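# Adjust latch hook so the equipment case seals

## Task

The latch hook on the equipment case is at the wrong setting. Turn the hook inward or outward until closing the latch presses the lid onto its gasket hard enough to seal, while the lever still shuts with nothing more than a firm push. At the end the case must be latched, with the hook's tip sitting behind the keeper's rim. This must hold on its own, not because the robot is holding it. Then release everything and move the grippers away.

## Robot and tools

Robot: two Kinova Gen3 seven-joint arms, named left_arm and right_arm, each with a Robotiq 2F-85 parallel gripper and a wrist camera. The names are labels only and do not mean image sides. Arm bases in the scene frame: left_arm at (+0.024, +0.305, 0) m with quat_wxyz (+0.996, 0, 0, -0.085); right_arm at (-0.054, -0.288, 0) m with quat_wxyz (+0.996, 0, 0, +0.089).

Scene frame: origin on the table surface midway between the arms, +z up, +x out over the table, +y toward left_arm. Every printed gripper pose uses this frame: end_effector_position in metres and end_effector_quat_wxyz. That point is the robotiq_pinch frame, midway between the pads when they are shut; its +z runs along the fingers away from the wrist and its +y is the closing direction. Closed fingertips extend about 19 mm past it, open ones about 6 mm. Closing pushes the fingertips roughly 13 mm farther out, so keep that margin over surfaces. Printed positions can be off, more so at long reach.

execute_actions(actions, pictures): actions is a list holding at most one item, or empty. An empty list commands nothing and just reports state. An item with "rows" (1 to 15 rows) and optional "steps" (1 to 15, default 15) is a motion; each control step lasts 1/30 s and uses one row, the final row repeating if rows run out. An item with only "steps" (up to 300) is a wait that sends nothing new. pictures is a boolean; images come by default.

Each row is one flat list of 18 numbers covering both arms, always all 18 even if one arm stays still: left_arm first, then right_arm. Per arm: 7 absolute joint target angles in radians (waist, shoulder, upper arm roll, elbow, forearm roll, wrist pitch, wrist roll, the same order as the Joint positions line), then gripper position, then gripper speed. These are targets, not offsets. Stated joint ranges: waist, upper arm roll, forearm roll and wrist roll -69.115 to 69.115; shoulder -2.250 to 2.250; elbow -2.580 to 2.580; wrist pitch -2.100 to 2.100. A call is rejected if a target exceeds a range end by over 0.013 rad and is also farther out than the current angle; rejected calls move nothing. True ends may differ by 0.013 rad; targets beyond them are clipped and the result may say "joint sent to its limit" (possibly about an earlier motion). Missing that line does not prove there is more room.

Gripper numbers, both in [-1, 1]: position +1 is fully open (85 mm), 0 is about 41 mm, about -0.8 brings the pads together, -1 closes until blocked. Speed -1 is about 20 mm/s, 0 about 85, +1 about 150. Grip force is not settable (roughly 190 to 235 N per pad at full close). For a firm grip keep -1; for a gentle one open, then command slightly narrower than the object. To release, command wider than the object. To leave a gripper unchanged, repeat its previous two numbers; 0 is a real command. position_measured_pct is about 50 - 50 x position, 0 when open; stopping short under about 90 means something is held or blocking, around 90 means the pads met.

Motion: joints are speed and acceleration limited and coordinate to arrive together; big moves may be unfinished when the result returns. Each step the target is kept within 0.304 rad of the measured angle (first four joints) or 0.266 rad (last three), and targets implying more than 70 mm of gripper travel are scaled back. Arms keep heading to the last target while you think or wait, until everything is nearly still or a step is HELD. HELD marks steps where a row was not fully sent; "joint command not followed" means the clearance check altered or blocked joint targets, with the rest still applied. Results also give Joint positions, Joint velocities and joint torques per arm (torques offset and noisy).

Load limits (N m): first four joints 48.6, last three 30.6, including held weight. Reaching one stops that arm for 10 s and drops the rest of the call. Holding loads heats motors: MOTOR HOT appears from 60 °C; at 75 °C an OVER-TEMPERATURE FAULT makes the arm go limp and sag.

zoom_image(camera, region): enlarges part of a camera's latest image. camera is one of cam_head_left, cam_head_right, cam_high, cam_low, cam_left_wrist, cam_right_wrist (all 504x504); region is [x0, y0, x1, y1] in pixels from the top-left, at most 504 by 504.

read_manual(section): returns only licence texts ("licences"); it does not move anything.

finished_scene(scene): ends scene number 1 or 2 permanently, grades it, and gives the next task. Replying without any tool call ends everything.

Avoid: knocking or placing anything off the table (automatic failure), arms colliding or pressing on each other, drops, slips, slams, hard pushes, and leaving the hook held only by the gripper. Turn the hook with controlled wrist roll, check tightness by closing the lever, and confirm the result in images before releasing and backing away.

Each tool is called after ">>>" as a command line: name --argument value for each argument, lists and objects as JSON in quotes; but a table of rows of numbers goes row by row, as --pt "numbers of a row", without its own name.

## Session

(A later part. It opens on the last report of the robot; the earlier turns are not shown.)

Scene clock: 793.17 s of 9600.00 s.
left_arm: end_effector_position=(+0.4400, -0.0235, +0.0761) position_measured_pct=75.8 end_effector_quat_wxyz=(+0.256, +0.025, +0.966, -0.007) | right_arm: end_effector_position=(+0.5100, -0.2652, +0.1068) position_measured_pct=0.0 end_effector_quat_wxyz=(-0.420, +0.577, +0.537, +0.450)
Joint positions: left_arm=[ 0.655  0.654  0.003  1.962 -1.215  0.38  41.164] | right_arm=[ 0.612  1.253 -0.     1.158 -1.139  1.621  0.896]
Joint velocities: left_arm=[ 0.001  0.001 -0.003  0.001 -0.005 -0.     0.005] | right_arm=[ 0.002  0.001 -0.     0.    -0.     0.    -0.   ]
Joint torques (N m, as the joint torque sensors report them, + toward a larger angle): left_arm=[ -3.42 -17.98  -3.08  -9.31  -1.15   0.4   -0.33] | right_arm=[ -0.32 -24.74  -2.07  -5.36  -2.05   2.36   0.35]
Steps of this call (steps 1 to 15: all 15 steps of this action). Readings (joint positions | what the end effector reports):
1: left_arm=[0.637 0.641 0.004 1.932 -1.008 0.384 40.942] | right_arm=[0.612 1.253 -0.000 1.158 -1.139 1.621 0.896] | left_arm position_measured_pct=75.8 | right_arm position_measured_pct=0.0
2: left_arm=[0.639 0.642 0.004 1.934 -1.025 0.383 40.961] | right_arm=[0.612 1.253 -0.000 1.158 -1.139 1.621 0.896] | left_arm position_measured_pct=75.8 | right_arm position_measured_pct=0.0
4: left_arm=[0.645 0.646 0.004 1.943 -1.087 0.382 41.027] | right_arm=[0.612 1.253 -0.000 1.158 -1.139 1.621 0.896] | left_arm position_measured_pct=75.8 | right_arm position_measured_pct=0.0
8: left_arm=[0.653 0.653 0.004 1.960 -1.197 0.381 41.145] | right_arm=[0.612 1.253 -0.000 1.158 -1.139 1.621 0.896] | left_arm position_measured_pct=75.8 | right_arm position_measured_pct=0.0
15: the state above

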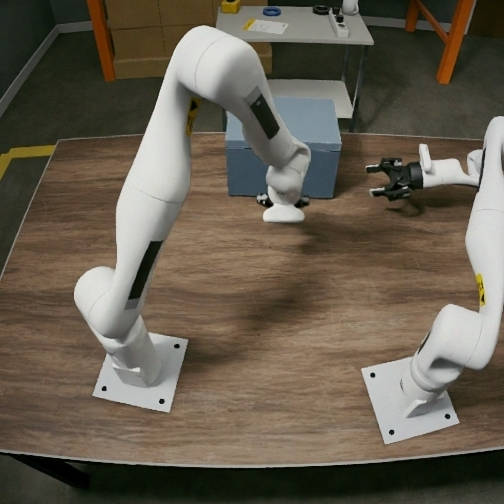

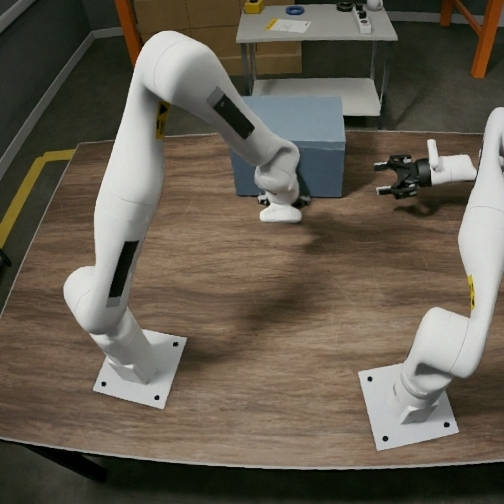

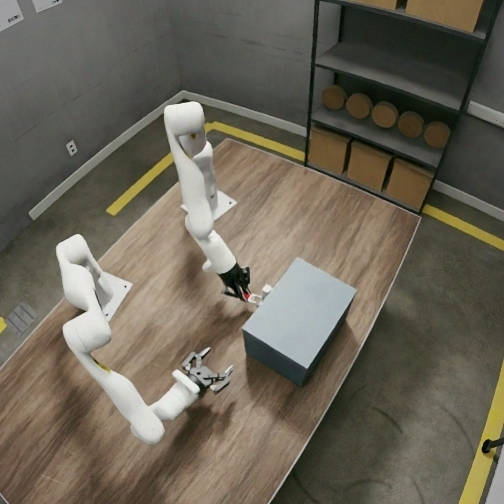

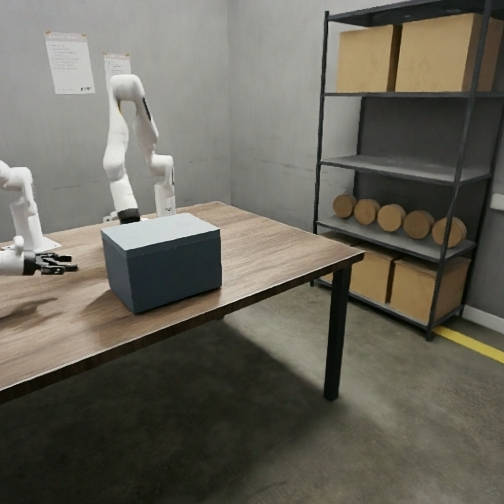

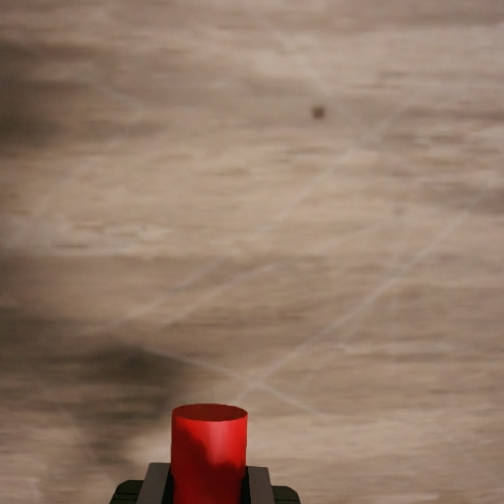

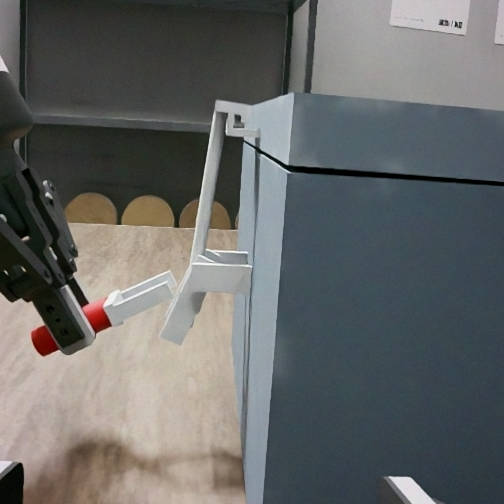

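>>> execute_actions --actions '[{"rows":[[0.6347,0.6421,0,1.9282,-1.0161,0.3824,40.9475,-0.62,-0.2,0.6118,1.2528,0,1.158,-1.1386,1.6209,0.8957,1,0]],"steps":8}]' --pictures false

>>> execute_actions --actions '[{"rows":[[0.6174,0.633,0,1.8967,-0.8212,0.3988,40.7393,-0.62,-0.2,0.6118,1.2528,0,1.158,-1.1386,1.6209,0.8957,1,0]],"steps":7}]' --pictures false

>>> execute_actions --actions '[{"rows":[[0.6002,0.6268,0,1.8632,-0.6529,0.4299,40.5588,-0.62,-0.2,0.6118,1.2528,0,1.158,-1.1386,1.6209,0.8957,1,0]],"steps":7}]' --pictures false

>>> execute_actions --actions '[{"rows":[[0.583,0.6233,0,1.8279,-0.508,0.4721,40.4029,-0.62,-0.2,0.6118,1.2528,0,1.158,-1.1386,1.6209,0.8957,1,0]],"steps":7}]' --pictures false

>>> execute_actions --actions '[{"rows":[[0.5494,0.6245,0,1.7521,-0.2983,0.5784,40.1747,-0.62,-0.2,0.6118,1.2528,0,1.158,-1.1386,1.6209,0.8957,1,0]],"steps":9}]' --pictures false

>>> execute_actions --actions '[{"rows":[[0.5165,0.6361,0,1.6696,-0.1607,0.7015,40.0226,-0.62,-0.2,0.6118,1.2528,0,1.158,-1.1386,1.6209,0.8957,1,0]],"steps":9}]' --pictures false

>>> execute_actions --actions '[{"rows":[[0.4853,0.6572,0,1.5809,-0.0672,0.832,39.916,-0.62,-0.2,0.6118,1.2528,0,1.158,-1.1386,1.6209,0.8957,1,0]],"steps":8}]' --pictures false

>>> execute_actions --actions '[{"rows":[[0.4556,0.6874,0,1.4857,0,0.9685,39.8458,-0.62,-0.2,0.6118,1.2528,0,1.158,-1.1386,1.6209,0.8957,1,0]],"steps":8}]' --pictures false

>>> execute_actions --actions '[{"rows":[[0.4279,0.7258,0,1.384,0.0508,1.106,39.793,-0.62,-0.2,0.6118,1.2528,0,1.158,-1.1386,1.6209,0.8957,1,0]],"steps":8}]' --pictures false

>>> execute_actions --actions '[{"rows":[[0.4019,0.7727,0,1.2756,0.0915,1.2462,39.7563,-0.62,-0.2,0.6118,1.2528,0,1.158,-1.1386,1.6209,0.8957,1,0]],"steps":15}]'

>>> zoom_image --camera "cam_right_wrist" --region '[180, 40, 280, 140]'

Scene clock: 853.43 s of 9600.00 s.
left_arm: end_effector_position=(+0.4389, -0.0235, +0.0791) position_measured_pct=75.8 end_effector_quat_wxyz=(+0.238, +0.025, +0.971, -0.006) | right_arm: end_effector_position=(+0.5100, -0.2652, +0.1068) position_measured_pct=0.0 end_effector_quat_wxyz=(-0.420, +0.577, +0.537, +0.450)
Joint positions: left_arm=[ 0.64   0.644  0.003  1.936 -1.037  0.382 40.973] | right_arm=[ 0.612  1.253 -0.     1.158 -1.139  1.621  0.896]
Joint velocities: left_arm=[-0.037 -0.028 -0.01  -0.076  0.514  0.013 -0.55 ] | right_arm=[ 0.002  0.002 -0.     0.    -0.     0.    -0.   ]
Joint torques (N m, as the joint torque sensors report them, + toward a larger angle): left_arm=[ -2.63 -18.    -2.28  -7.92  -1.59   0.28  -0.23] | right_arm=[ -0.31 -24.62  -2.11  -5.23  -1.94   2.28   0.23]
Steps of this call (steps 1 to 15: the robot went on to your last target; steps 16 to 1800: nothing new was sent; steps 1801 to 1808: all 8 steps of this action). Readings (joint positions | what the end effector reports):
1801: left_arm=[0.655 0.654 0.003 1.962 -1.214 0.380 41.163] | right_arm=[0.612 1.253 -0.000 1.158 -1.139 1.621 0.896] | left_arm position_measured_pct=75.8 | right_arm position_measured_pct=0.0
1802: left_arm=[0.653 0.654 0.004 1.961 -1.205 0.380 41.154] | right_arm=[0.612 1.253 -0.000 1.158 -1.139 1.621 0.896] | left_arm position_measured_pct=75.8 | right_arm position_measured_pct=0.0
1804: left_arm=[0.649 0.651 0.004 1.954 -1.158 0.380 41.103] | right_arm=[0.612 1.253 -0.000 1.158 -1.139 1.621 0.896] | left_arm position_measured_pct=75.8 | right_arm position_measured_pct=0.0
1808: the state above

Scene clock: 853.67 s of 9600.00 s.
left_arm: end_effector_position=(+0.4379, -0.0235, +0.0826) position_measured_pct=75.8 end_effector_quat_wxyz=(+0.218, +0.025, +0.976, -0.005) | right_arm: end_effector_position=(+0.5100, -0.2652, +0.1068) position_measured_pct=0.0 end_effector_quat_wxyz=(-0.420, +0.577, +0.537, +0.450)
Joint positions: left_arm=[ 0.624  0.634  0.003  1.905 -0.85   0.396 40.773] | right_arm=[ 0.612  1.253 -0.     1.158 -1.139  1.621  0.896]
Joint velocities: left_arm=[-0.046 -0.03  -0.01  -0.095  0.571  0.061 -0.61 ] | right_arm=[ 0.  0. -0. -0.  0.  0. -0.]
Joint torques (N m, as the joint torque sensors report them, + toward a larger angle): left_arm=[ -1.76 -17.02  -2.33  -7.6   -1.55  -0.69  -0.05] | right_arm=[ -0.1  -24.33  -2.02  -5.46  -1.95   2.2    0.11]
Steps of this call (steps 1 to 7: all 7 steps of this action). Readings (joint positions | what the end effector reports):
1: left_arm=[0.639 0.643 0.003 1.933 -1.022 0.382 40.957] | right_arm=[0.612 1.253 -0.000 1.158 -1.139 1.621 0.896] | left_arm position_measured_pct=75.8 | right_arm position_measured_pct=0.0
2: left_arm=[0.637 0.642 0.003 1.930 -1.002 0.383 40.936] | right_arm=[0.612 1.253 -0.000 1.158 -1.139 1.621 0.896] | left_arm position_measured_pct=75.8 | right_arm position_measured_pct=0.0
4: left_arm=[0.630 0.639 0.004 1.920 -0.937 0.388 40.866] | right_arm=[0.612 1.253 -0.000 1.158 -1.139 1.621 0.896] | left_arm position_measured_pct=75.8 | right_arm position_measured_pct=0.0
7: the state above

Scene clock: 853.90 s of 9600.00 s.
left_arm: end_effector_position=(+0.4369, -0.0235, +0.0866) position_measured_pct=75.8 end_effector_quat_wxyz=(+0.196, +0.025, +0.980, -0.004) | right_arm: end_effector_position=(+0.5100, -0.2652, +0.1068) position_measured_pct=0.0 end_effector_quat_wxyz=(-0.420, +0.577, +0.537, +0.450)
Joint positions: left_arm=[ 0.606  0.627  0.003  1.871 -0.673  0.427 40.584] | right_arm=[ 0.612  1.253 -0.     1.158 -1.139  1.621  0.896]
Joint velocities: left_arm=[-0.041 -0.018 -0.009 -0.089  0.444  0.089 -0.475] | right_arm=[-0.001  0.     0.    -0.    -0.     0.     0.   ]
Joint torques (N m, as the joint torque sensors report them, + toward a larger angle): left_arm=[ -2.29 -17.38  -1.81  -8.02  -1.28  -1.22  -0.3 ] | right_arm=[ -0.69 -24.56  -2.38  -5.14  -1.97   2.13   0.25]
Steps of this call (steps 1 to 7: all 7 steps of this action). Readings (joint positions | what the end effector reports):
1: left_arm=[0.622 0.633 0.003 1.902 -0.832 0.398 40.755] | right_arm=[0.612 1.253 -0.000 1.158 -1.139 1.621 0.896] | left_arm position_measured_pct=75.8 | right_arm position_measured_pct=0.0
2: left_arm=[0.619 0.632 0.003 1.898 -0.811 0.401 40.731] | right_arm=[0.612 1.253 -0.000 1.158 -1.139 1.621 0.896] | left_arm position_measured_pct=75.8 | right_arm position_measured_pct=0.0
4: left_arm=[0.613 0.630 0.004 1.886 -0.746 0.412 40.662] | right_arm=[0.612 1.253 -0.000 1.158 -1.139 1.621 0.896] | left_arm position_measured_pct=75.8 | right_arm position_measured_pct=0.0
7: the state above

Scene clock: 854.13 s of 9600.00 s.
left_arm: end_effector_position=(+0.4360, -0.0235, +0.0905) position_measured_pct=75.8 end_effector_quat_wxyz=(+0.174, +0.025, +0.984, -0.004) | right_arm: end_effector_position=(+0.5100, -0.2652, +0.1068) position_measured_pct=0.0 end_effector_quat_wxyz=(-0.420, +0.577, +0.537, +0.450)
Joint positions: left_arm=[ 0.588  0.623  0.002  1.835 -0.522  0.469 40.422] | right_arm=[ 0.612  1.253 -0.     1.158 -1.139  1.621  0.896]
Joint velocities: left_arm=[-0.038 -0.014 -0.011 -0.085  0.339  0.105 -0.371] | right_arm=[-0.001  0.    -0.    -0.    -0.     0.     0.   ]
Joint torques (N m, as the joint torque sensors report them, + toward a larger angle): left_arm=[ -2.43 -16.33  -1.21  -7.85  -1.06  -1.45   0.01] | right_arm=[ -0.25 -24.69  -2.12  -5.03  -1.82   2.35   0.12]
Steps of this call (steps 1 to 7: all 7 steps of this action). Readings (joint positions | what the end effector reports):
1: left_arm=[0.604 0.626 0.003 1.868 -0.660 0.430 40.569] | right_arm=[0.612 1.253 -0.000 1.158 -1.139 1.621 0.896] | left_arm position_measured_pct=75.8 | right_arm position_measured_pct=0.0
2: left_arm=[0.602 0.626 0.003 1.864 -0.641 0.434 40.550] | right_arm=[0.612 1.253 -0.000 1.158 -1.139 1.621 0.896] | left_arm position_measured_pct=75.8 | right_arm position_measured_pct=0.0
4: left_arm=[0.595 0.625 0.004 1.850 -0.584 0.450 40.488] | right_arm=[0.612 1.253 -0.000 1.158 -1.139 1.621 0.896] | left_arm position_measured_pct=75.8 | right_arm position_measured_pct=0.0
7: the state above

Scene clock: 854.43 s of 9600.00 s.
left_arm: end_effector_position=(+0.4348, -0.0234, +0.0984) position_measured_pct=75.8 end_effector_quat_wxyz=(+0.132, +0.025, +0.991, -0.003) | right_arm: end_effector_position=(+0.5100, -0.2652, +0.1068) position_measured_pct=0.0 end_effector_quat_wxyz=(-0.420, +0.577, +0.537, +0.450)
Joint positions: left_arm=[ 0.555  0.622  0.001  1.758 -0.307  0.575 40.186] | right_arm=[ 0.612  1.253 -0.     1.158 -1.139  1.621  0.896]
Joint velocities: left_arm=[-0.042 -0.001 -0.016 -0.096  0.259  0.137 -0.286] | right_arm=[ 0.    -0.001  0.    -0.     0.001 -0.    -0.   ]
Joint torques (N m, as the joint torque sensors report them, + toward a larger angle): left_arm=[ -0.25 -16.63   0.33  -7.74  -0.73  -1.89  -0.39] | right_arm=[ -0.03 -24.64  -2.18  -5.33  -2.07   2.19   0.38]
Steps of this call (steps 1 to 9: all 9 steps of this action). Readings (joint positions | what the end effector reports):
1: left_arm=[0.587 0.622 0.002 1.832 -0.512 0.472 40.410] | right_arm=[0.612 1.253 -0.000 1.158 -1.139 1.621 0.896] | left_arm position_measured_pct=75.8 | right_arm position_measured_pct=0.0
2: left_arm=[0.584 0.623 0.003 1.827 -0.496 0.479 40.393] | right_arm=[0.612 1.253 -0.000 1.158 -1.139 1.621 0.896] | left_arm position_measured_pct=75.8 | right_arm position_measured_pct=0.0
4: left_arm=[0.574 0.623 0.004 1.806 -0.437 0.507 40.329] | right_arm=[0.612 1.253 -0.000 1.158 -1.139 1.621 0.896] | left_arm position_measured_pct=75.8 | right_arm position_measured_pct=0.0
8: left_arm=[0.556 0.623 0.002 1.763 -0.319 0.568 40.200] | right_arm=[0.612 1.253 -0.000 1.158 -1.139 1.621 0.896] | left_arm position_measured_pct=75.8 | right_arm position_measured_pct=0.0
9: the state above

Scene clock: 854.73 s of 9600.00 s.
left_arm: end_effector_position=(+0.4343, -0.0233, +0.1062) position_measured_pct=75.8 end_effector_quat_wxyz=(+0.088, +0.025, +0.996, -0.002) | right_arm: end_effector_position=(+0.5100, -0.2652, +0.1068) position_measured_pct=0.0 end_effector_quat_wxyz=(-0.420, +0.577, +0.537, +0.450)
Joint positions: left_arm=[ 0.521  0.633  0.     1.674 -0.164  0.699 40.028] | right_arm=[ 0.612  1.253 -0.     1.158 -1.139  1.621  0.896]
Joint velocities: left_arm=[-0.026  0.011  0.    -0.051  0.075  0.071 -0.083] | right_arm=[ 0.001  0.001  0.    -0.    -0.    -0.     0.   ]
Joint torques (N m, as the joint torque sensors report them, + toward a larger angle): left_arm=[  0.02 -18.82   0.03  -6.82  -0.48  -1.46  -0.4 ] | right_arm=[ -0.26 -24.52  -2.23  -5.39  -2.18   2.02   0.17]
Steps of this call (steps 1 to 9: all 9 steps of this action). Readings (joint positions | what the end effector reports):
1: left_arm=[0.553 0.623 0.001 1.755 -0.299 0.579 40.178] | right_arm=[0.612 1.253 -0.000 1.158 -1.139 1.621 0.896] | left_arm position_measured_pct=75.8 | right_arm position_measured_pct=0.0
2: left_arm=[0.549 0.624 0.002 1.748 -0.287 0.589 40.165] | right_arm=[0.612 1.253 -0.000 1.158 -1.139 1.621 0.896] | left_arm position_measured_pct=75.8 | right_arm position_measured_pct=0.0
4: left_arm=[0.537 0.629 0.004 1.719 -0.238 0.631 40.111] | right_arm=[0.612 1.253 -0.000 1.158 -1.139 1.621 0.896] | left_arm position_measured_pct=75.8 | right_arm position_measured_pct=0.0
8: left_arm=[0.522 0.633 0.001 1.677 -0.168 0.695 40.032] | right_arm=[0.612 1.253 -0.000 1.158 -1.139 1.621 0.896] | left_arm position_measured_pct=75.8 | right_arm position_measured_pct=0.0
9: the state above

Scene clock: 855.00 s of 9600.00 s.
left_arm: end_effector_position=(+0.4345, -0.0233, +0.1132) position_measured_pct=75.8 end_effector_quat_wxyz=(+0.046, +0.026, +0.999, -0.001) | right_arm: end_effector_position=(+0.5100, -0.2652, +0.1068) position_measured_pct=0.0 end_effector_quat_wxyz=(-0.420, +0.577, +0.537, +0.450)
Joint positions: left_arm=[ 0.49   0.654  0.     1.589 -0.073  0.824 39.924] | right_arm=[ 0.612  1.253 -0.     1.158 -1.139  1.621  0.896]
Joint velocities: left_arm=[-0.045  0.026 -0.016 -0.139  0.148  0.207 -0.176] | right_arm=[ 0.001 -0.     0.     0.    -0.    -0.    -0.   ]
Joint torques (N m, as the joint torque sensors report them, + toward a larger angle): left_arm=[  0.01 -19.06   0.91  -7.02  -0.32  -0.9   -0.37] | right_arm=[ -0.11 -24.47  -2.    -5.32  -1.96   2.15   0.39]
Steps of this call (steps 1 to 8: all 8 steps of this action). Readings (joint positions | what the end effector reports):
1: left_arm=[0.519 0.634 0.001 1.672 -0.161 0.702 40.025] | right_arm=[0.612 1.253 -0.000 1.158 -1.139 1.621 0.896] | left_arm position_measured_pct=75.8 | right_arm position_measured_pct=0.0
2: left_arm=[0.516 0.636 0.002 1.665 -0.154 0.711 40.017] | right_arm=[0.612 1.253 -0.000 1.158 -1.139 1.621 0.896] | left_arm position_measured_pct=75.8 | right_arm position_measured_pct=0.0
4: left_arm=[0.505 0.644 0.003 1.637 -0.123 0.753 39.983] | right_arm=[0.612 1.253 -0.000 1.158 -1.139 1.621 0.896] | left_arm position_measured_pct=75.8 | right_arm position_measured_pct=0.0
8: the state above

Scene clock: 855.27 s of 9600.00 s.
left_arm: end_effector_position=(+0.4352, -0.0232, +0.1203) position_measured_pct=75.8 end_effector_quat_wxyz=(+0.003, +0.025, +1.000, -0.000) | right_arm: end_effector_position=(+0.5100, -0.2652, +0.1068) position_measured_pct=0.0 end_effector_quat_wxyz=(-0.420, +0.577, +0.537, +0.450)
Joint positions: left_arm=[ 0.46   0.684  0.     1.495 -0.004  0.958 39.851] | right_arm=[ 0.612  1.253 -0.     1.158 -1.139  1.621  0.896]
Joint velocities: left_arm=[-0.044  0.044 -0.01  -0.158  0.109  0.223 -0.119] | right_arm=[-0.     0.001  0.    -0.     0.     0.001  0.   ]
Joint torques (N m, as the joint torque sensors report them, + toward a larger angle): left_arm=[  0.19 -20.59   1.39  -7.19   0.32  -0.18  -0.48] | right_arm=[ -0.24 -24.53  -2.05  -5.08  -2.11   2.28   0.07]
Steps of this call (steps 1 to 8: all 8 steps of this action). Readings (joint positions | what the end effector reports):
1: left_arm=[0.488 0.655 0.000 1.585 -0.068 0.830 39.919] | right_arm=[0.612 1.253 -0.000 1.158 -1.139 1.621 0.896] | left_arm position_measured_pct=75.8 | right_arm position_measured_pct=0.0
2: left_arm=[0.485 0.658 0.001 1.576 -0.062 0.842 39.913] | right_arm=[0.612 1.253 -0.000 1.158 -1.139 1.621 0.896] | left_arm position_measured_pct=75.8 | right_arm position_measured_pct=0.0
4: left_arm=[0.474 0.670 0.002 1.545 -0.039 0.886 39.889] | right_arm=[0.612 1.253 -0.000 1.158 -1.139 1.621 0.896] | left_arm position_measured_pct=75.8 | right_arm position_measured_pct=0.0
8: the state above

Scene clock: 855.53 s of 9600.00 s.
left_arm: end_effector_position=(+0.4366, -0.0233, +0.1276) position_measured_pct=75.8 end_effector_quat_wxyz=(-0.040, +0.025, +0.999, +0.001) | right_arm: end_effector_position=(+0.5100, -0.2652, +0.1068) position_measured_pct=0.0 end_effector_quat_wxyz=(-0.420, +0.577, +0.537, +0.450)
Joint positions: left_arm=[ 0.432  0.721 -0.     1.394  0.047  1.094 39.798] | right_arm=[ 0.612  1.253 -0.     1.158 -1.139  1.621  0.896]
Joint velocities: left_arm=[-0.046  0.058 -0.01  -0.182  0.09   0.245 -0.097] | right_arm=[ 0.001 -0.001 -0.     0.001 -0.     0.001 -0.   ]
Joint torques (N m, as the joint torque sensors report them, + toward a larger angle): left_arm=[  0.29 -22.02   1.01  -6.69   0.37   0.23  -0.21] | right_arm=[  0.01 -24.72  -2.17  -5.55  -1.99   2.15   0.28]
Steps of this call (steps 1 to 8: all 8 steps of this action). Readings (joint positions | what the end effector reports):
1: left_arm=[0.458 0.686 -0.000 1.489 -0.001 0.965 39.848] | right_arm=[0.612 1.253 -0.000 1.158 -1.139 1.621 0.896] | left_arm position_measured_pct=75.8 | right_arm position_measured_pct=0.0
2: left_arm=[0.455 0.690 0.001 1.480 0.004 0.977 39.843] | right_arm=[0.612 1.253 -0.000 1.158 -1.139 1.621 0.896] | left_arm position_measured_pct=75.8 | right_arm position_measured_pct=0.0
4: left_arm=[0.445 0.704 0.001 1.448 0.021 1.021 39.826] | right_arm=[0.612 1.253 -0.000 1.158 -1.139 1.621 0.896] | left_arm position_measured_pct=75.8 | right_arm position_measured_pct=0.0
8: the state above

Scene clock: 856.03 s of 9600.00 s.
left_arm: end_effector_position=(+0.4388, -0.0232, +0.1353) position_measured_pct=75.8 end_effector_quat_wxyz=(-0.087, +0.024, +0.996, +0.002) | right_arm: end_effector_position=(+0.5100, -0.2652, +0.1068) position_measured_pct=0.0 end_effector_quat_wxyz=(-0.420, +0.577, +0.537, +0.450)
Joint positions: left_arm=[ 0.402  0.772  0.     1.276  0.092  1.246 39.757] | right_arm=[ 0.612  1.253 -0.     1.158 -1.139  1.621  0.896]
Joint velocities: left_arm=[-0.003  0.005  0.002 -0.006  0.002  0.006 -0.   ] | right_arm=[-0.001 -0.002  0.     0.    -0.    -0.    -0.   ]
Joint torques (N m, as the joint torque sensors report them, + toward a larger angle): left_arm=[ -0.58 -21.69   0.51  -7.21   0.26   0.29  -0.01] | right_arm=[ -0.23 -24.45  -2.02  -5.48  -1.99   2.36   0.27]
Steps of this call (steps 1 to 15: all 15 steps of this action). Readings (joint positions | what the end effector reports):
1: left_arm=[0.430 0.724 -0.000 1.388 0.050 1.102 39.795] | right_arm=[0.612 1.253 -0.000 1.158 -1.139 1.621 0.896] | left_arm position_measured_pct=75.8 | right_arm position_measured_pct=0.0
2: left_arm=[0.427 0.729 0.000 1.378 0.054 1.114 39.791] | right_arm=[0.612 1.253 -0.000 1.158 -1.139 1.621 0.896] | left_arm position_measured_pct=75.8 | right_arm position_measured_pct=0.0
4: left_arm=[0.418 0.745 0.001 1.344 0.067 1.158 39.780] | right_arm=[0.612 1.253 -0.000 1.158 -1.139 1.621 0.896] | left_arm position_measured_pct=75.8 | right_arm position_measured_pct=0.0
8: left_arm=[0.405 0.767 -0.000 1.286 0.088 1.232 39.760] | right_arm=[0.612 1.253 -0.000 1.158 -1.139 1.621 0.896] | left_arm position_measured_pct=75.8 | right_arm position_measured_pct=0.0
15: the state above

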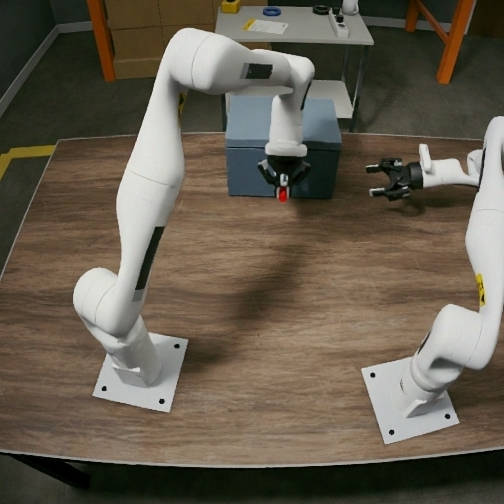

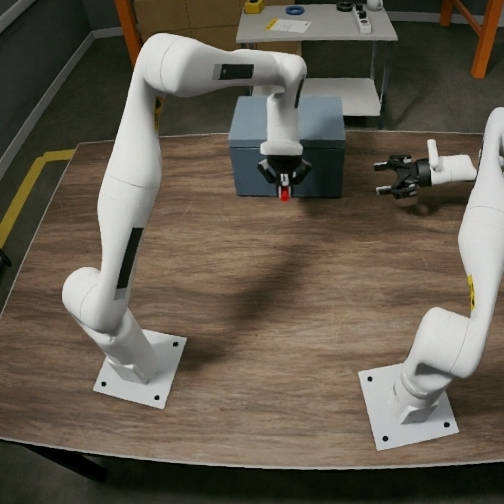

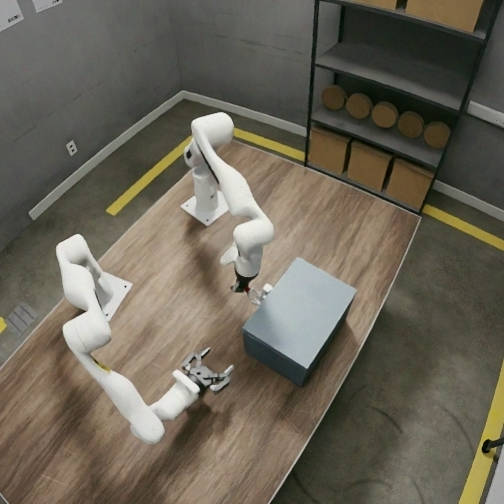

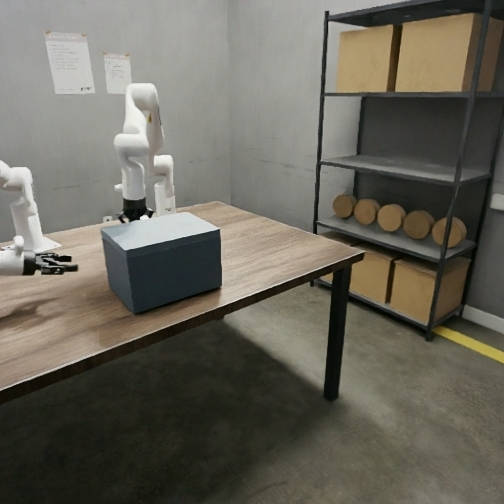

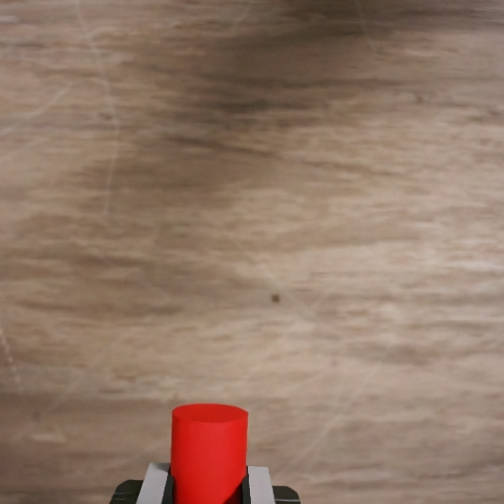

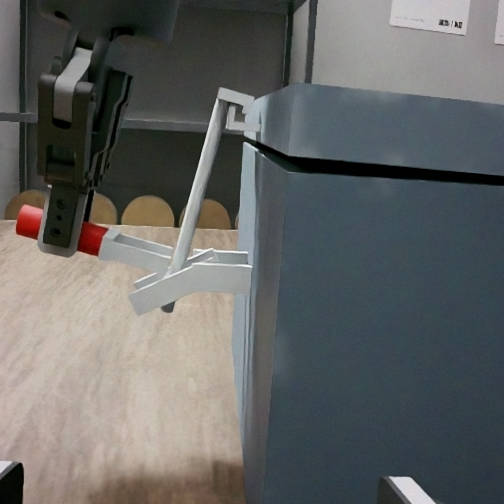

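Region (180, 40, 280, 140) of cam_right_wrist's 504x504 image, scaled by 5.040.

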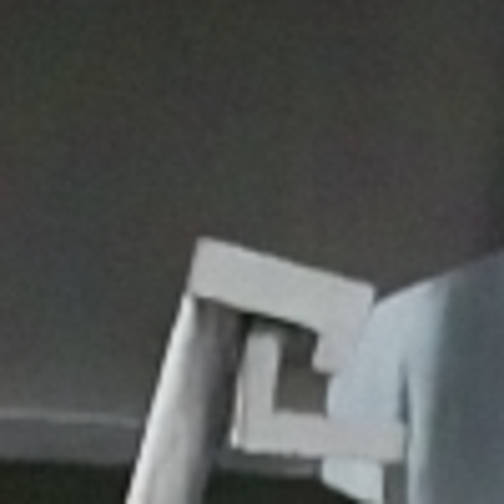

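>>> execute_actions --actions '[{"rows":[[0.4019,0.7727,0,1.2756,0.0915,1.2462,39.7563,-0.15,0.5,0.6118,1.2528,0,1.158,-1.1386,1.6209,0.8957,1,0],[0.4019,0.7727,0,1.2756,0.0915,1.2462,39.7563,-0.15,0.5,0.6118,1.2528,0,1.158,-1.1386,1.6209,0.8957,1,0],[0.4019,0.7727,0,1.2756,0.0915,1.2462,39.7563,-0.15,0.5,0.6118,1.2528,0,1.158,-1.1386,1.6209,0.8957,1,0],[0.4019,0.7727,0,1.2756,0.0915,1.2462,39.7563,-0.15,0.5,0.6118,1.2528,0,1.158,-1.1386,1.6209,0.8957,1,0],[0.4019,0.7727,0,1.2756,0.0915,1.2462,39.7563,-0.15,0.5,0.6118,1.2528,0,1.158,-1.1386,1.6209,0.8957,1,0],[0.3952,0.7429,0,1.1813,0.0875,1.3704,39.7614,-0.15,0.5,0.6118,1.2528,0,1.158,-1.1386,1.6209,0.8957,1,0]],"steps":14}]' --pictures false

>>> execute_actions --actions '[{"rows":[[0.3704,0.8043,0,0.9526,0.0831,1.5391,39.749,-0.15,0.5,0.6118,1.2528,0,1.158,-1.1386,1.6209,0.8957,1,0]],"steps":10}]' --pictures false

>>> execute_actions --actions '[{"rows":[[0.3456,0.8657,0,0.7239,0.0788,1.7078,39.737,-0.15,0.5,0.6118,1.2528,0,1.158,-1.1386,1.6209,0.8957,1,0]],"steps":14}]' --pictures false

>>> execute_actions --actions '[{"rows":[[0.329,0.9479,0,0.594,0.0847,1.7725,39.729,-0.15,0.5,0.6118,1.2528,0,1.158,-1.1386,1.6209,0.8957,1,0]],"steps":13}]' --pictures false

>>> execute_actions --actions '[{"rows":[[0.3294,0.9447,0,0.626,0.0843,1.7436,39.7268,-0.15,0.5,0.6118,1.2528,0,1.158,-1.1386,1.6209,0.8957,1,0]],"steps":12}]'

>>> zoom_image --camera "cam_right_wrist" --region '[180, 40, 280, 140]'

Scene clock: 887.37 s of 9600.00 s.
left_arm: end_effector_position=(+0.4463, -0.0233, +0.1778) position_measured_pct=57.5 end_effector_quat_wxyz=(-0.087, +0.025, +0.996, +0.002) | right_arm: end_effector_position=(+0.5100, -0.2652, +0.1068) position_measured_pct=0.0 end_effector_quat_wxyz=(-0.420, +0.577, +0.537, +0.450)
Joint positions: left_arm=[ 0.396  0.744 -0.     1.185  0.088  1.366 39.761] | right_arm=[ 0.612  1.253 -0.     1.158 -1.139  1.621  0.896]
Joint velocities: left_arm=[-0.005 -0.029  0.001 -0.075 -0.003  0.1    0.005] | right_arm=[-0.     0.001  0.001 -0.    -0.     0.     0.   ]
Joint torques (N m, as the joint torque sensors report them, + toward a larger angle): left_arm=[ -0.37 -19.3    0.54  -6.52   0.73   0.11   0.58] | right_arm=[  0.03 -24.39  -2.61  -5.17  -2.07   2.27   0.22]
Steps of this call (steps 1 to 15: the robot went on to your last target; steps 16 to 926: nothing new was sent; steps 927 to 940: all 14 steps of this action). Readings (joint positions | what the end effector reports):
927: left_arm=[0.402 0.772 0.000 1.275 0.092 1.246 39.757] | right_arm=[0.612 1.253 -0.000 1.158 -1.139 1.621 0.896] | left_arm position_measured_pct=75.8 | right_arm position_measured_pct=0.0
928: left_arm=[0.402 0.773 0.000 1.275 0.092 1.246 39.757] | right_arm=[0.612 1.253 -0.000 1.158 -1.139 1.621 0.896] | left_arm position_measured_pct=75.4 | right_arm position_measured_pct=0.0
930: left_arm=[0.402 0.773 0.000 1.276 0.092 1.246 39.756] | right_arm=[0.612 1.253 -0.000 1.158 -1.139 1.621 0.896] | left_arm position_measured_pct=69.4 | right_arm position_measured_pct=0.0
934: left_arm=[0.401 0.768 0.000 1.259 0.091 1.268 39.757] | right_arm=[0.612 1.253 -0.000 1.158 -1.139 1.621 0.896] | left_arm position_measured_pct=58.7 | right_arm position_measured_pct=0.0
940: the state above

Scene clock: 887.70 s of 9600.00 s.
left_arm: end_effector_position=(+0.4773, -0.0277, +0.2070) position_measured_pct=57.5 end_effector_quat_wxyz=(-0.088, +0.026, +0.996, +0.002) | right_arm: end_effector_position=(+0.5100, -0.2652, +0.1068) position_measured_pct=0.0 end_effector_quat_wxyz=(-0.420, +0.577, +0.537, +0.450)
Joint positions: left_arm=[ 0.374  0.795 -0.     0.988  0.084  1.514 39.75 ] | right_arm=[ 0.612  1.253 -0.     1.158 -1.139  1.621  0.896]
Joint velocities: left_arm=[-0.055  0.111 -0.003 -0.538 -0.01   0.397 -0.022] | right_arm=[-0.001 -0.    -0.    -0.     0.    -0.     0.   ]
Joint torques (N m, as the joint torque sensors report them, + toward a larger angle): left_arm=[  1.2  -22.61   1.09  -7.87   0.49   0.25  -0.28] | right_arm=[ -0.11 -24.5   -2.46  -5.18  -2.16   2.32   0.09]
Steps of this call (steps 1 to 10: all 10 steps of this action). Readings (joint positions | what the end effector reports):
1: left_arm=[0.395 0.744 -0.000 1.182 0.088 1.369 39.761] | right_arm=[0.612 1.253 -0.000 1.158 -1.139 1.621 0.896] | left_arm position_measured_pct=57.5 | right_arm position_measured_pct=0.0
2: left_arm=[0.395 0.746 0.000 1.175 0.088 1.374 39.760] | right_arm=[0.612 1.253 -0.000 1.158 -1.139 1.621 0.896] | left_arm position_measured_pct=57.5 | right_arm position_measured_pct=0.0
4: left_arm=[0.391 0.755 0.000 1.146 0.087 1.397 39.758] | right_arm=[0.612 1.253 -0.000 1.158 -1.139 1.621 0.896] | left_arm position_measured_pct=57.5 | right_arm position_measured_pct=0.0
8: left_arm=[0.379 0.785 0.000 1.033 0.085 1.480 39.752] | right_arm=[0.612 1.253 -0.000 1.158 -1.139 1.621 0.896] | left_arm position_measured_pct=57.5 | right_arm position_measured_pct=0.0
10: the state above

Scene clock: 888.17 s of 9600.00 s.
left_arm: end_effector_position=(+0.5101, -0.0264, +0.2463) position_measured_pct=57.5 end_effector_quat_wxyz=(-0.086, +0.026, +0.996, +0.002) | right_arm: end_effector_position=(+0.5100, -0.2652, +0.1068) position_measured_pct=0.0 end_effector_quat_wxyz=(-0.420, +0.577, +0.537, +0.450)
Joint positions: left_arm=[ 0.346  0.863 -0.     0.726  0.079  1.707 39.737] | right_arm=[ 0.612  1.253 -0.     1.158 -1.139  1.621  0.896]
Joint velocities: left_arm=[-0.005  0.02   0.003 -0.026  0.001  0.011 -0.   ] | right_arm=[-0.003  0.001 -0.    -0.     0.    -0.001  0.   ]
Joint torques (N m, as the joint torque sensors report them, + toward a larger angle): left_arm=[  0.24 -23.88   1.05  -7.53   0.89   0.22  -0.12] | right_arm=[ -0.16 -24.53  -2.3   -5.47  -1.96   2.26   0.4 ]
Steps of this call (steps 1 to 14: all 14 steps of this action). Readings (joint positions | what the end effector reports):
1: left_arm=[0.372 0.799 -0.000 0.971 0.083 1.527 39.750] | right_arm=[0.612 1.253 -0.000 1.158 -1.139 1.621 0.896] | left_arm position_measured_pct=57.5 | right_arm position_measured_pct=0.0
2: left_arm=[0.370 0.805 0.000 0.950 0.083 1.541 39.749] | right_arm=[0.612 1.253 -0.000 1.158 -1.139 1.621 0.896] | left_arm position_measured_pct=57.5 | right_arm position_measured_pct=0.0
4: left_arm=[0.364 0.821 0.000 0.894 0.082 1.581 39.746] | right_arm=[0.612 1.253 -0.000 1.158 -1.139 1.621 0.896] | left_arm position_measured_pct=57.5 | right_arm position_measured_pct=0.0
8: left_arm=[0.351 0.851 -0.000 0.777 0.080 1.669 39.740] | right_arm=[0.612 1.253 -0.000 1.158 -1.139 1.621 0.896] | left_arm position_measured_pct=57.5 | right_arm position_measured_pct=0.0
14: the state above

Scene clock: 888.60 s of 9600.00 s.
left_arm: end_effector_position=(+0.5289, -0.0273, +0.2350) position_measured_pct=57.5 end_effector_quat_wxyz=(-0.095, +0.025, +0.995, +0.002) | right_arm: end_effector_position=(+0.5100, -0.2652, +0.1068) position_measured_pct=0.0 end_effector_quat_wxyz=(-0.420, +0.577, +0.537, +0.450)
Joint positions: left_arm=[ 0.329  0.945 -0.     0.595  0.085  1.772 39.729] | right_arm=[ 0.612  1.253 -0.     1.158 -1.139  1.621  0.896]
Joint velocities: left_arm=[-0.002  0.021  0.001 -0.022  0.001  0.006  0.001] | right_arm=[-0.003  0.001  0.    -0.    -0.    -0.001 -0.   ]
Joint torques (N m, as the joint torque sensors report them, + toward a larger angle): left_arm=[ -0.13 -24.81   0.34  -8.46   0.44   0.14   0.09] | right_arm=[ -0.12 -24.22  -2.21  -5.35  -2.05   2.27   0.23]
Steps of this call (steps 1 to 13: all 13 steps of this action). Readings (joint positions | what the end effector reports):
1: left_arm=[0.346 0.864 -0.000 0.724 0.079 1.708 39.737] | right_arm=[0.612 1.253 -0.000 1.158 -1.139 1.621 0.896] | left_arm position_measured_pct=57.5 | right_arm position_measured_pct=0.0
2: left_arm=[0.345 0.869 0.000 0.717 0.080 1.711 39.737] | right_arm=[0.612 1.253 -0.000 1.158 -1.139 1.621 0.896] | left_arm position_measured_pct=57.5 | right_arm position_measured_pct=0.0
4: left_arm=[0.341 0.889 0.000 0.689 0.081 1.725 39.735] | right_arm=[0.612 1.253 -0.000 1.158 -1.139 1.621 0.896] | left_arm position_measured_pct=57.5 | right_arm position_measured_pct=0.0
8: left_arm=[0.332 0.935 -0.000 0.615 0.084 1.762 39.730] | right_arm=[0.612 1.253 -0.000 1.158 -1.139 1.621 0.896] | left_arm position_measured_pct=57.5 | right_arm position_measured_pct=0.0
13: the state above

Scene clock: 889.00 s of 9600.00 s.
left_arm: end_effector_position=(+0.5285, -0.0271, +0.2258) position_measured_pct=57.5 end_effector_quat_wxyz=(-0.096, +0.024, +0.995, +0.002) | right_arm: end_effector_position=(+0.5100, -0.2652, +0.1068) position_measured_pct=0.0 end_effector_quat_wxyz=(-0.420, +0.577, +0.537, +0.450)
Joint positions: left_arm=[ 0.329  0.945 -0.     0.626  0.084  1.744 39.727] | right_arm=[ 0.612  1.253 -0.     1.158 -1.139  1.621  0.896]
Joint velocities: left_arm=[-0.    -0.001 -0.     0.004 -0.    -0.002 -0.002] | right_arm=[ 0.002  0.    -0.    -0.    -0.     0.     0.   ]
Joint torques (N m, as the joint torque sensors report them, + toward a larger angle): left_arm=[ -0.37 -24.93   0.45  -8.65   0.48   0.35   0.14] | right_arm=[ -0.28 -24.4   -2.14  -5.27  -1.96   2.36   0.29]
Steps of this call (steps 1 to 12: all 12 steps of this action). Readings (joint positions | what the end effector reports):
1: left_arm=[0.329 0.946 -0.000 0.596 0.085 1.771 39.729] | right_arm=[0.612 1.253 -0.000 1.158 -1.139 1.621 0.896] | left_arm position_measured_pct=57.5 | right_arm position_measured_pct=0.0
2: left_arm=[0.329 0.945 -0.000 0.601 0.085 1.767 39.729] | right_arm=[0.612 1.253 -0.000 1.158 -1.139 1.621 0.896] | left_arm position_measured_pct=57.5 | right_arm position_measured_pct=0.0
4: left_arm=[0.329 0.944 0.000 0.615 0.084 1.754 39.728] | right_arm=[0.612 1.253 -0.000 1.158 -1.139 1.621 0.896] | left_arm position_measured_pct=57.5 | right_arm position_measured_pct=0.0
8: left_arm=[0.329 0.945 -0.000 0.624 0.084 1.745 39.727] | right_arm=[0.612 1.253 -0.000 1.158 -1.139 1.621 0.896] | left_arm position_measured_pct=57.5 | right_arm position_measured_pct=0.0
12: the state above

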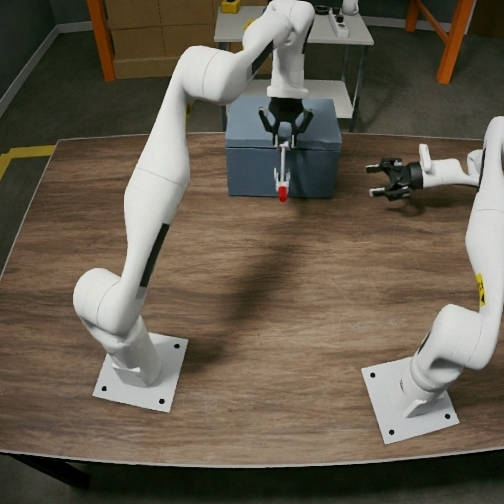

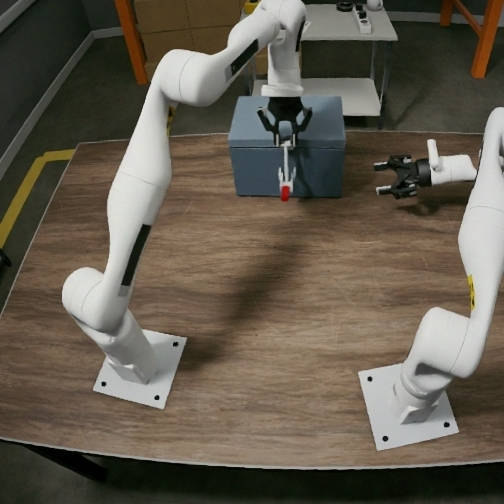

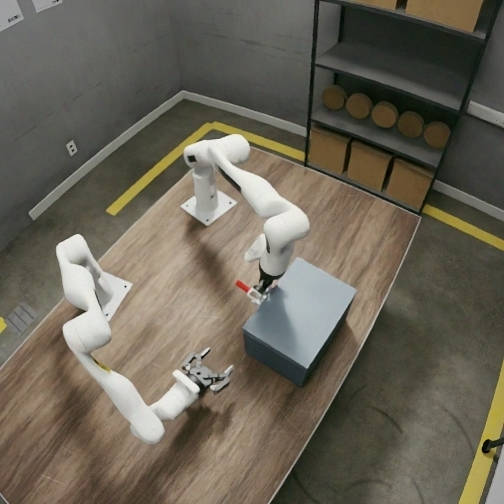

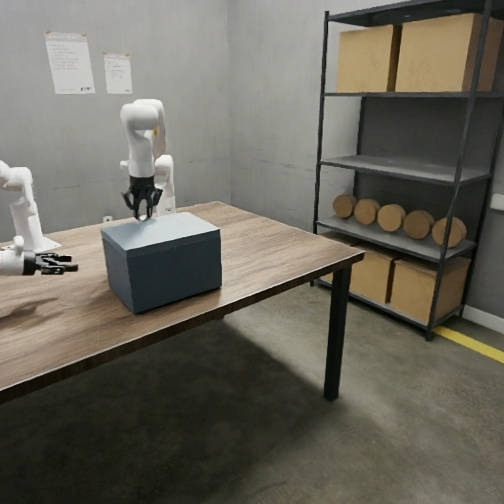

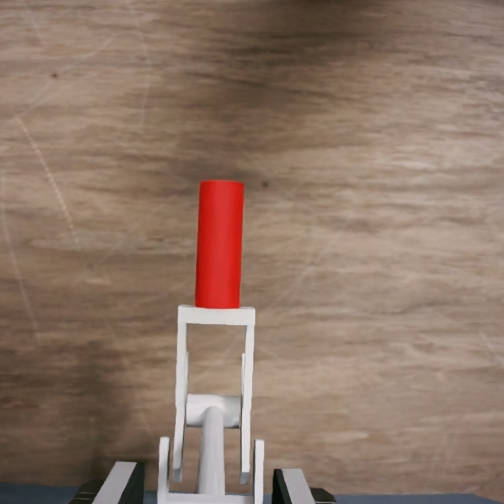

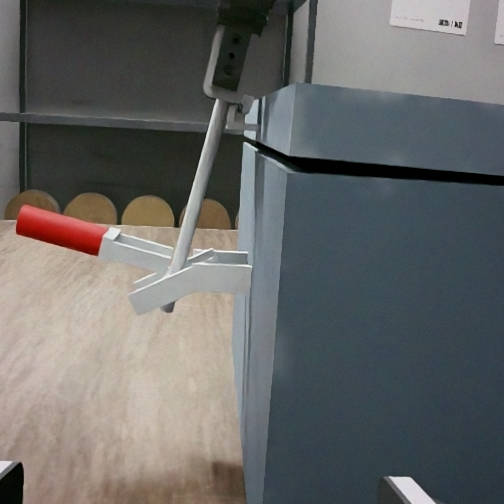

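Region (180, 40, 280, 140) of cam_right_wrist's 504x504 image, scaled by 5.040.

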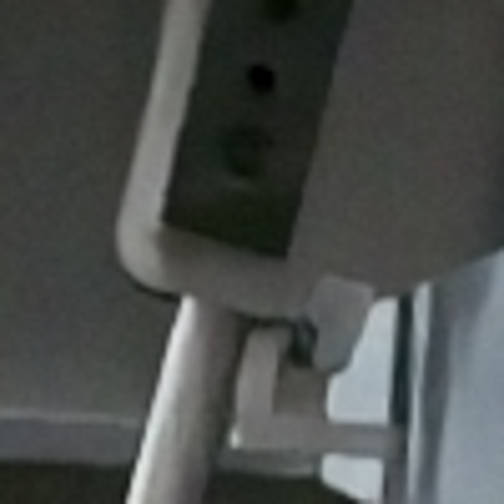

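>>> execute_actions --actions '[{"rows":[[0.3294,0.9452,0,0.6235,0.0843,1.7459,39.7268,-0.5,-0.3,0.6118,1.2528,0,1.158,-1.1386,1.6209,0.8957,1,0]],"steps":13}]' --pictures false

>>> execute_actions --actions '[{"rows":[[0.3291,0.9488,0,0.587,0.0848,1.7788,39.729,-0.5,-0.3,0.6118,1.2528,0,1.158,-1.1386,1.6209,0.8957,1,0]],"steps":15}]'

>>> zoom_image --camera "cam_right_wrist" --region '[180, 40, 280, 140]'

Scene clock: 902.83 s of 9600.00 s.
left_arm: end_effector_position=(+0.5287, -0.0268, +0.2266) position_measured_pct=71.0 end_effector_quat_wxyz=(-0.096, +0.024, +0.995, +0.003) | right_arm: end_effector_position=(+0.5100, -0.2652, +0.1068) position_measured_pct=0.0 end_effector_quat_wxyz=(-0.420, +0.577, +0.537, +0.450)
Joint positions: left_arm=[ 0.329  0.945 -0.     0.623  0.084  1.746 39.727] | right_arm=[ 0.612  1.253 -0.     1.158 -1.139  1.621  0.896]
Joint velocities: left_arm=[ 0.     0.001  0.     0.     0.     0.001 -0.001] | right_arm=[-0.002 -0.     0.     0.    -0.     0.002  0.   ]
Joint torques (N m, as the joint torque sensors report them, + toward a larger angle): left_arm=[  0.4  -24.78   0.62  -8.37   0.73   0.25   0.1 ] | right_arm=[ -0.06 -24.6   -2.26  -5.06  -1.99   2.38   0.37]
Steps of this call (steps 1 to 15: the robot went on to your last target; steps 16 to 402: nothing new was sent; steps 403 to 415: all 13 steps of this action). Readings (joint positions | what the end effector reports):
403: left_arm=[0.329 0.945 -0.000 0.626 0.084 1.744 39.727] | right_arm=[0.612 1.253 -0.000 1.158 -1.139 1.621 0.896] | left_arm position_measured_pct=57.5 | right_arm position_measured_pct=0.0
404: left_arm=[0.329 0.945 -0.000 0.625 0.084 1.744 39.727] | right_arm=[0.612 1.253 -0.000 1.158 -1.139 1.621 0.896] | left_arm position_measured_pct=57.9 | right_arm position_measured_pct=0.0
406: left_arm=[0.329 0.945 -0.000 0.624 0.084 1.745 39.727] | right_arm=[0.612 1.253 -0.000 1.158 -1.139 1.621 0.896] | left_arm position_measured_pct=61.1 | right_arm position_measured_pct=0.0
410: left_arm=[0.329 0.945 -0.000 0.624 0.084 1.746 39.727] | right_arm=[0.612 1.253 -0.000 1.158 -1.139 1.621 0.896] | left_arm position_measured_pct=69.4 | right_arm position_measured_pct=0.0
415: the state above

Scene clock: 903.33 s of 9600.00 s.
left_arm: end_effector_position=(+0.5274, -0.0269, +0.2282) position_measured_pct=71.0 end_effector_quat_wxyz=(-0.102, +0.025, +0.994, +0.006) | right_arm: end_effector_position=(+0.5100, -0.2652, +0.1068) position_measured_pct=0.0 end_effector_quat_wxyz=(-0.420, +0.577, +0.537, +0.450)
Joint positions: left_arm=[ 0.33   0.959  0.     0.592  0.085  1.778 39.729] | right_arm=[ 0.612  1.253 -0.     1.158 -1.139  1.621  0.896]
Joint velocities: left_arm=[ 0.     0.001 -0.001 -0.002  0.001  0.001 -0.001] | right_arm=[ 0.001  0.    -0.    -0.    -0.001 -0.001  0.   ]
Joint torques (N m, as the joint torque sensors report them, + toward a larger angle): left_arm=[ -0.62 -32.35   0.16 -11.92   0.36   0.7   -0.03] | right_arm=[ -0.48 -24.23  -2.12  -5.2   -1.94   2.05   0.18]
Steps of this call (steps 1 to 15: all 15 steps of this action). Readings (joint positions | what the end effector reports):
1: left_arm=[0.329 0.945 -0.000 0.622 0.084 1.747 39.727] | right_arm=[0.612 1.253 -0.000 1.158 -1.139 1.621 0.896] | left_arm position_measured_pct=71.0 | right_arm position_measured_pct=0.0
2: left_arm=[0.329 0.947 -0.000 0.618 0.084 1.752 39.727] | right_arm=[0.612 1.253 -0.000 1.158 -1.139 1.621 0.896] | left_arm position_measured_pct=71.0 | right_arm position_measured_pct=0.0
4: left_arm=[0.329 0.953 0.000 0.604 0.085 1.766 39.728] | right_arm=[0.612 1.253 -0.000 1.158 -1.139 1.621 0.896] | left_arm position_measured_pct=71.0 | right_arm position_measured_pct=0.0
8: left_arm=[0.330 0.958 0.000 0.594 0.085 1.777 39.729] | right_arm=[0.612 1.253 -0.000 1.158 -1.139 1.621 0.896] | left_arm position_measured_pct=71.0 | right_arm position_measured_pct=0.0
15: the state above

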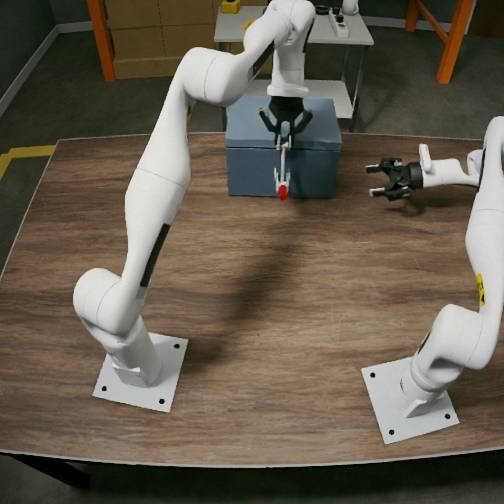

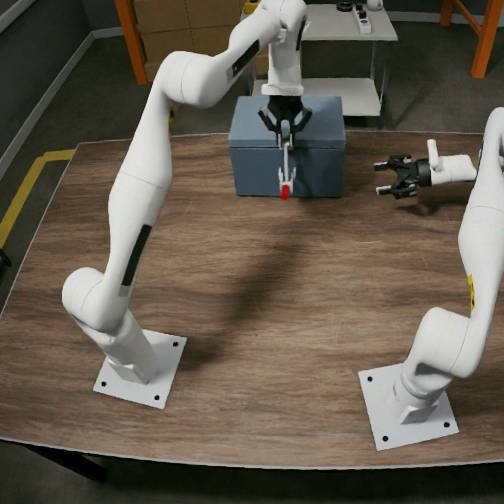

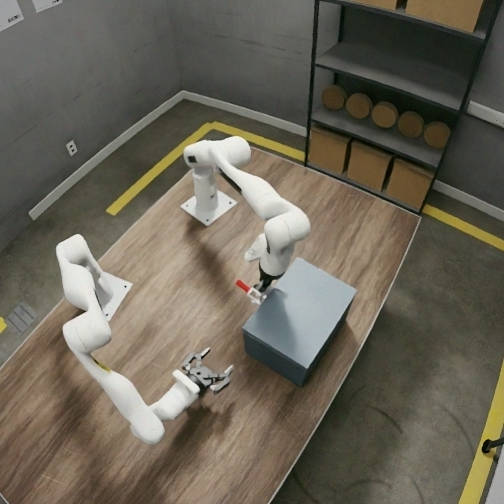

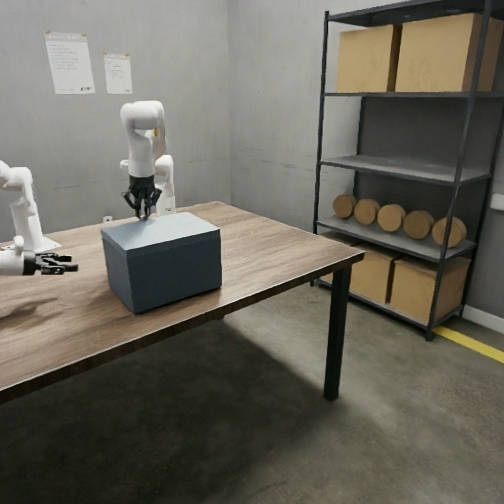

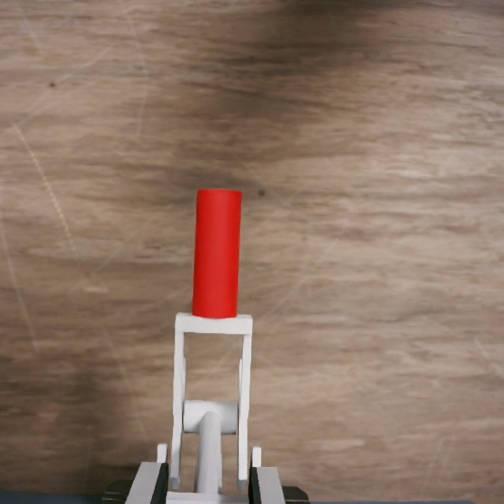

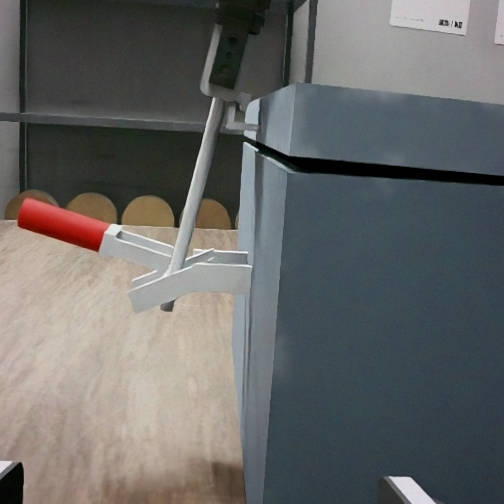

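Region (180, 40, 280, 140) of cam_right_wrist's 504x504 image, scaled by 5.040.

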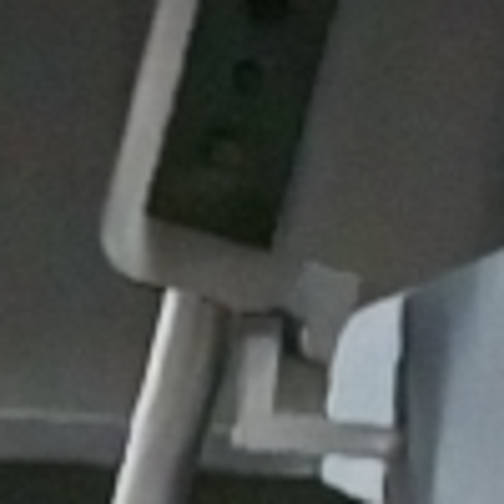

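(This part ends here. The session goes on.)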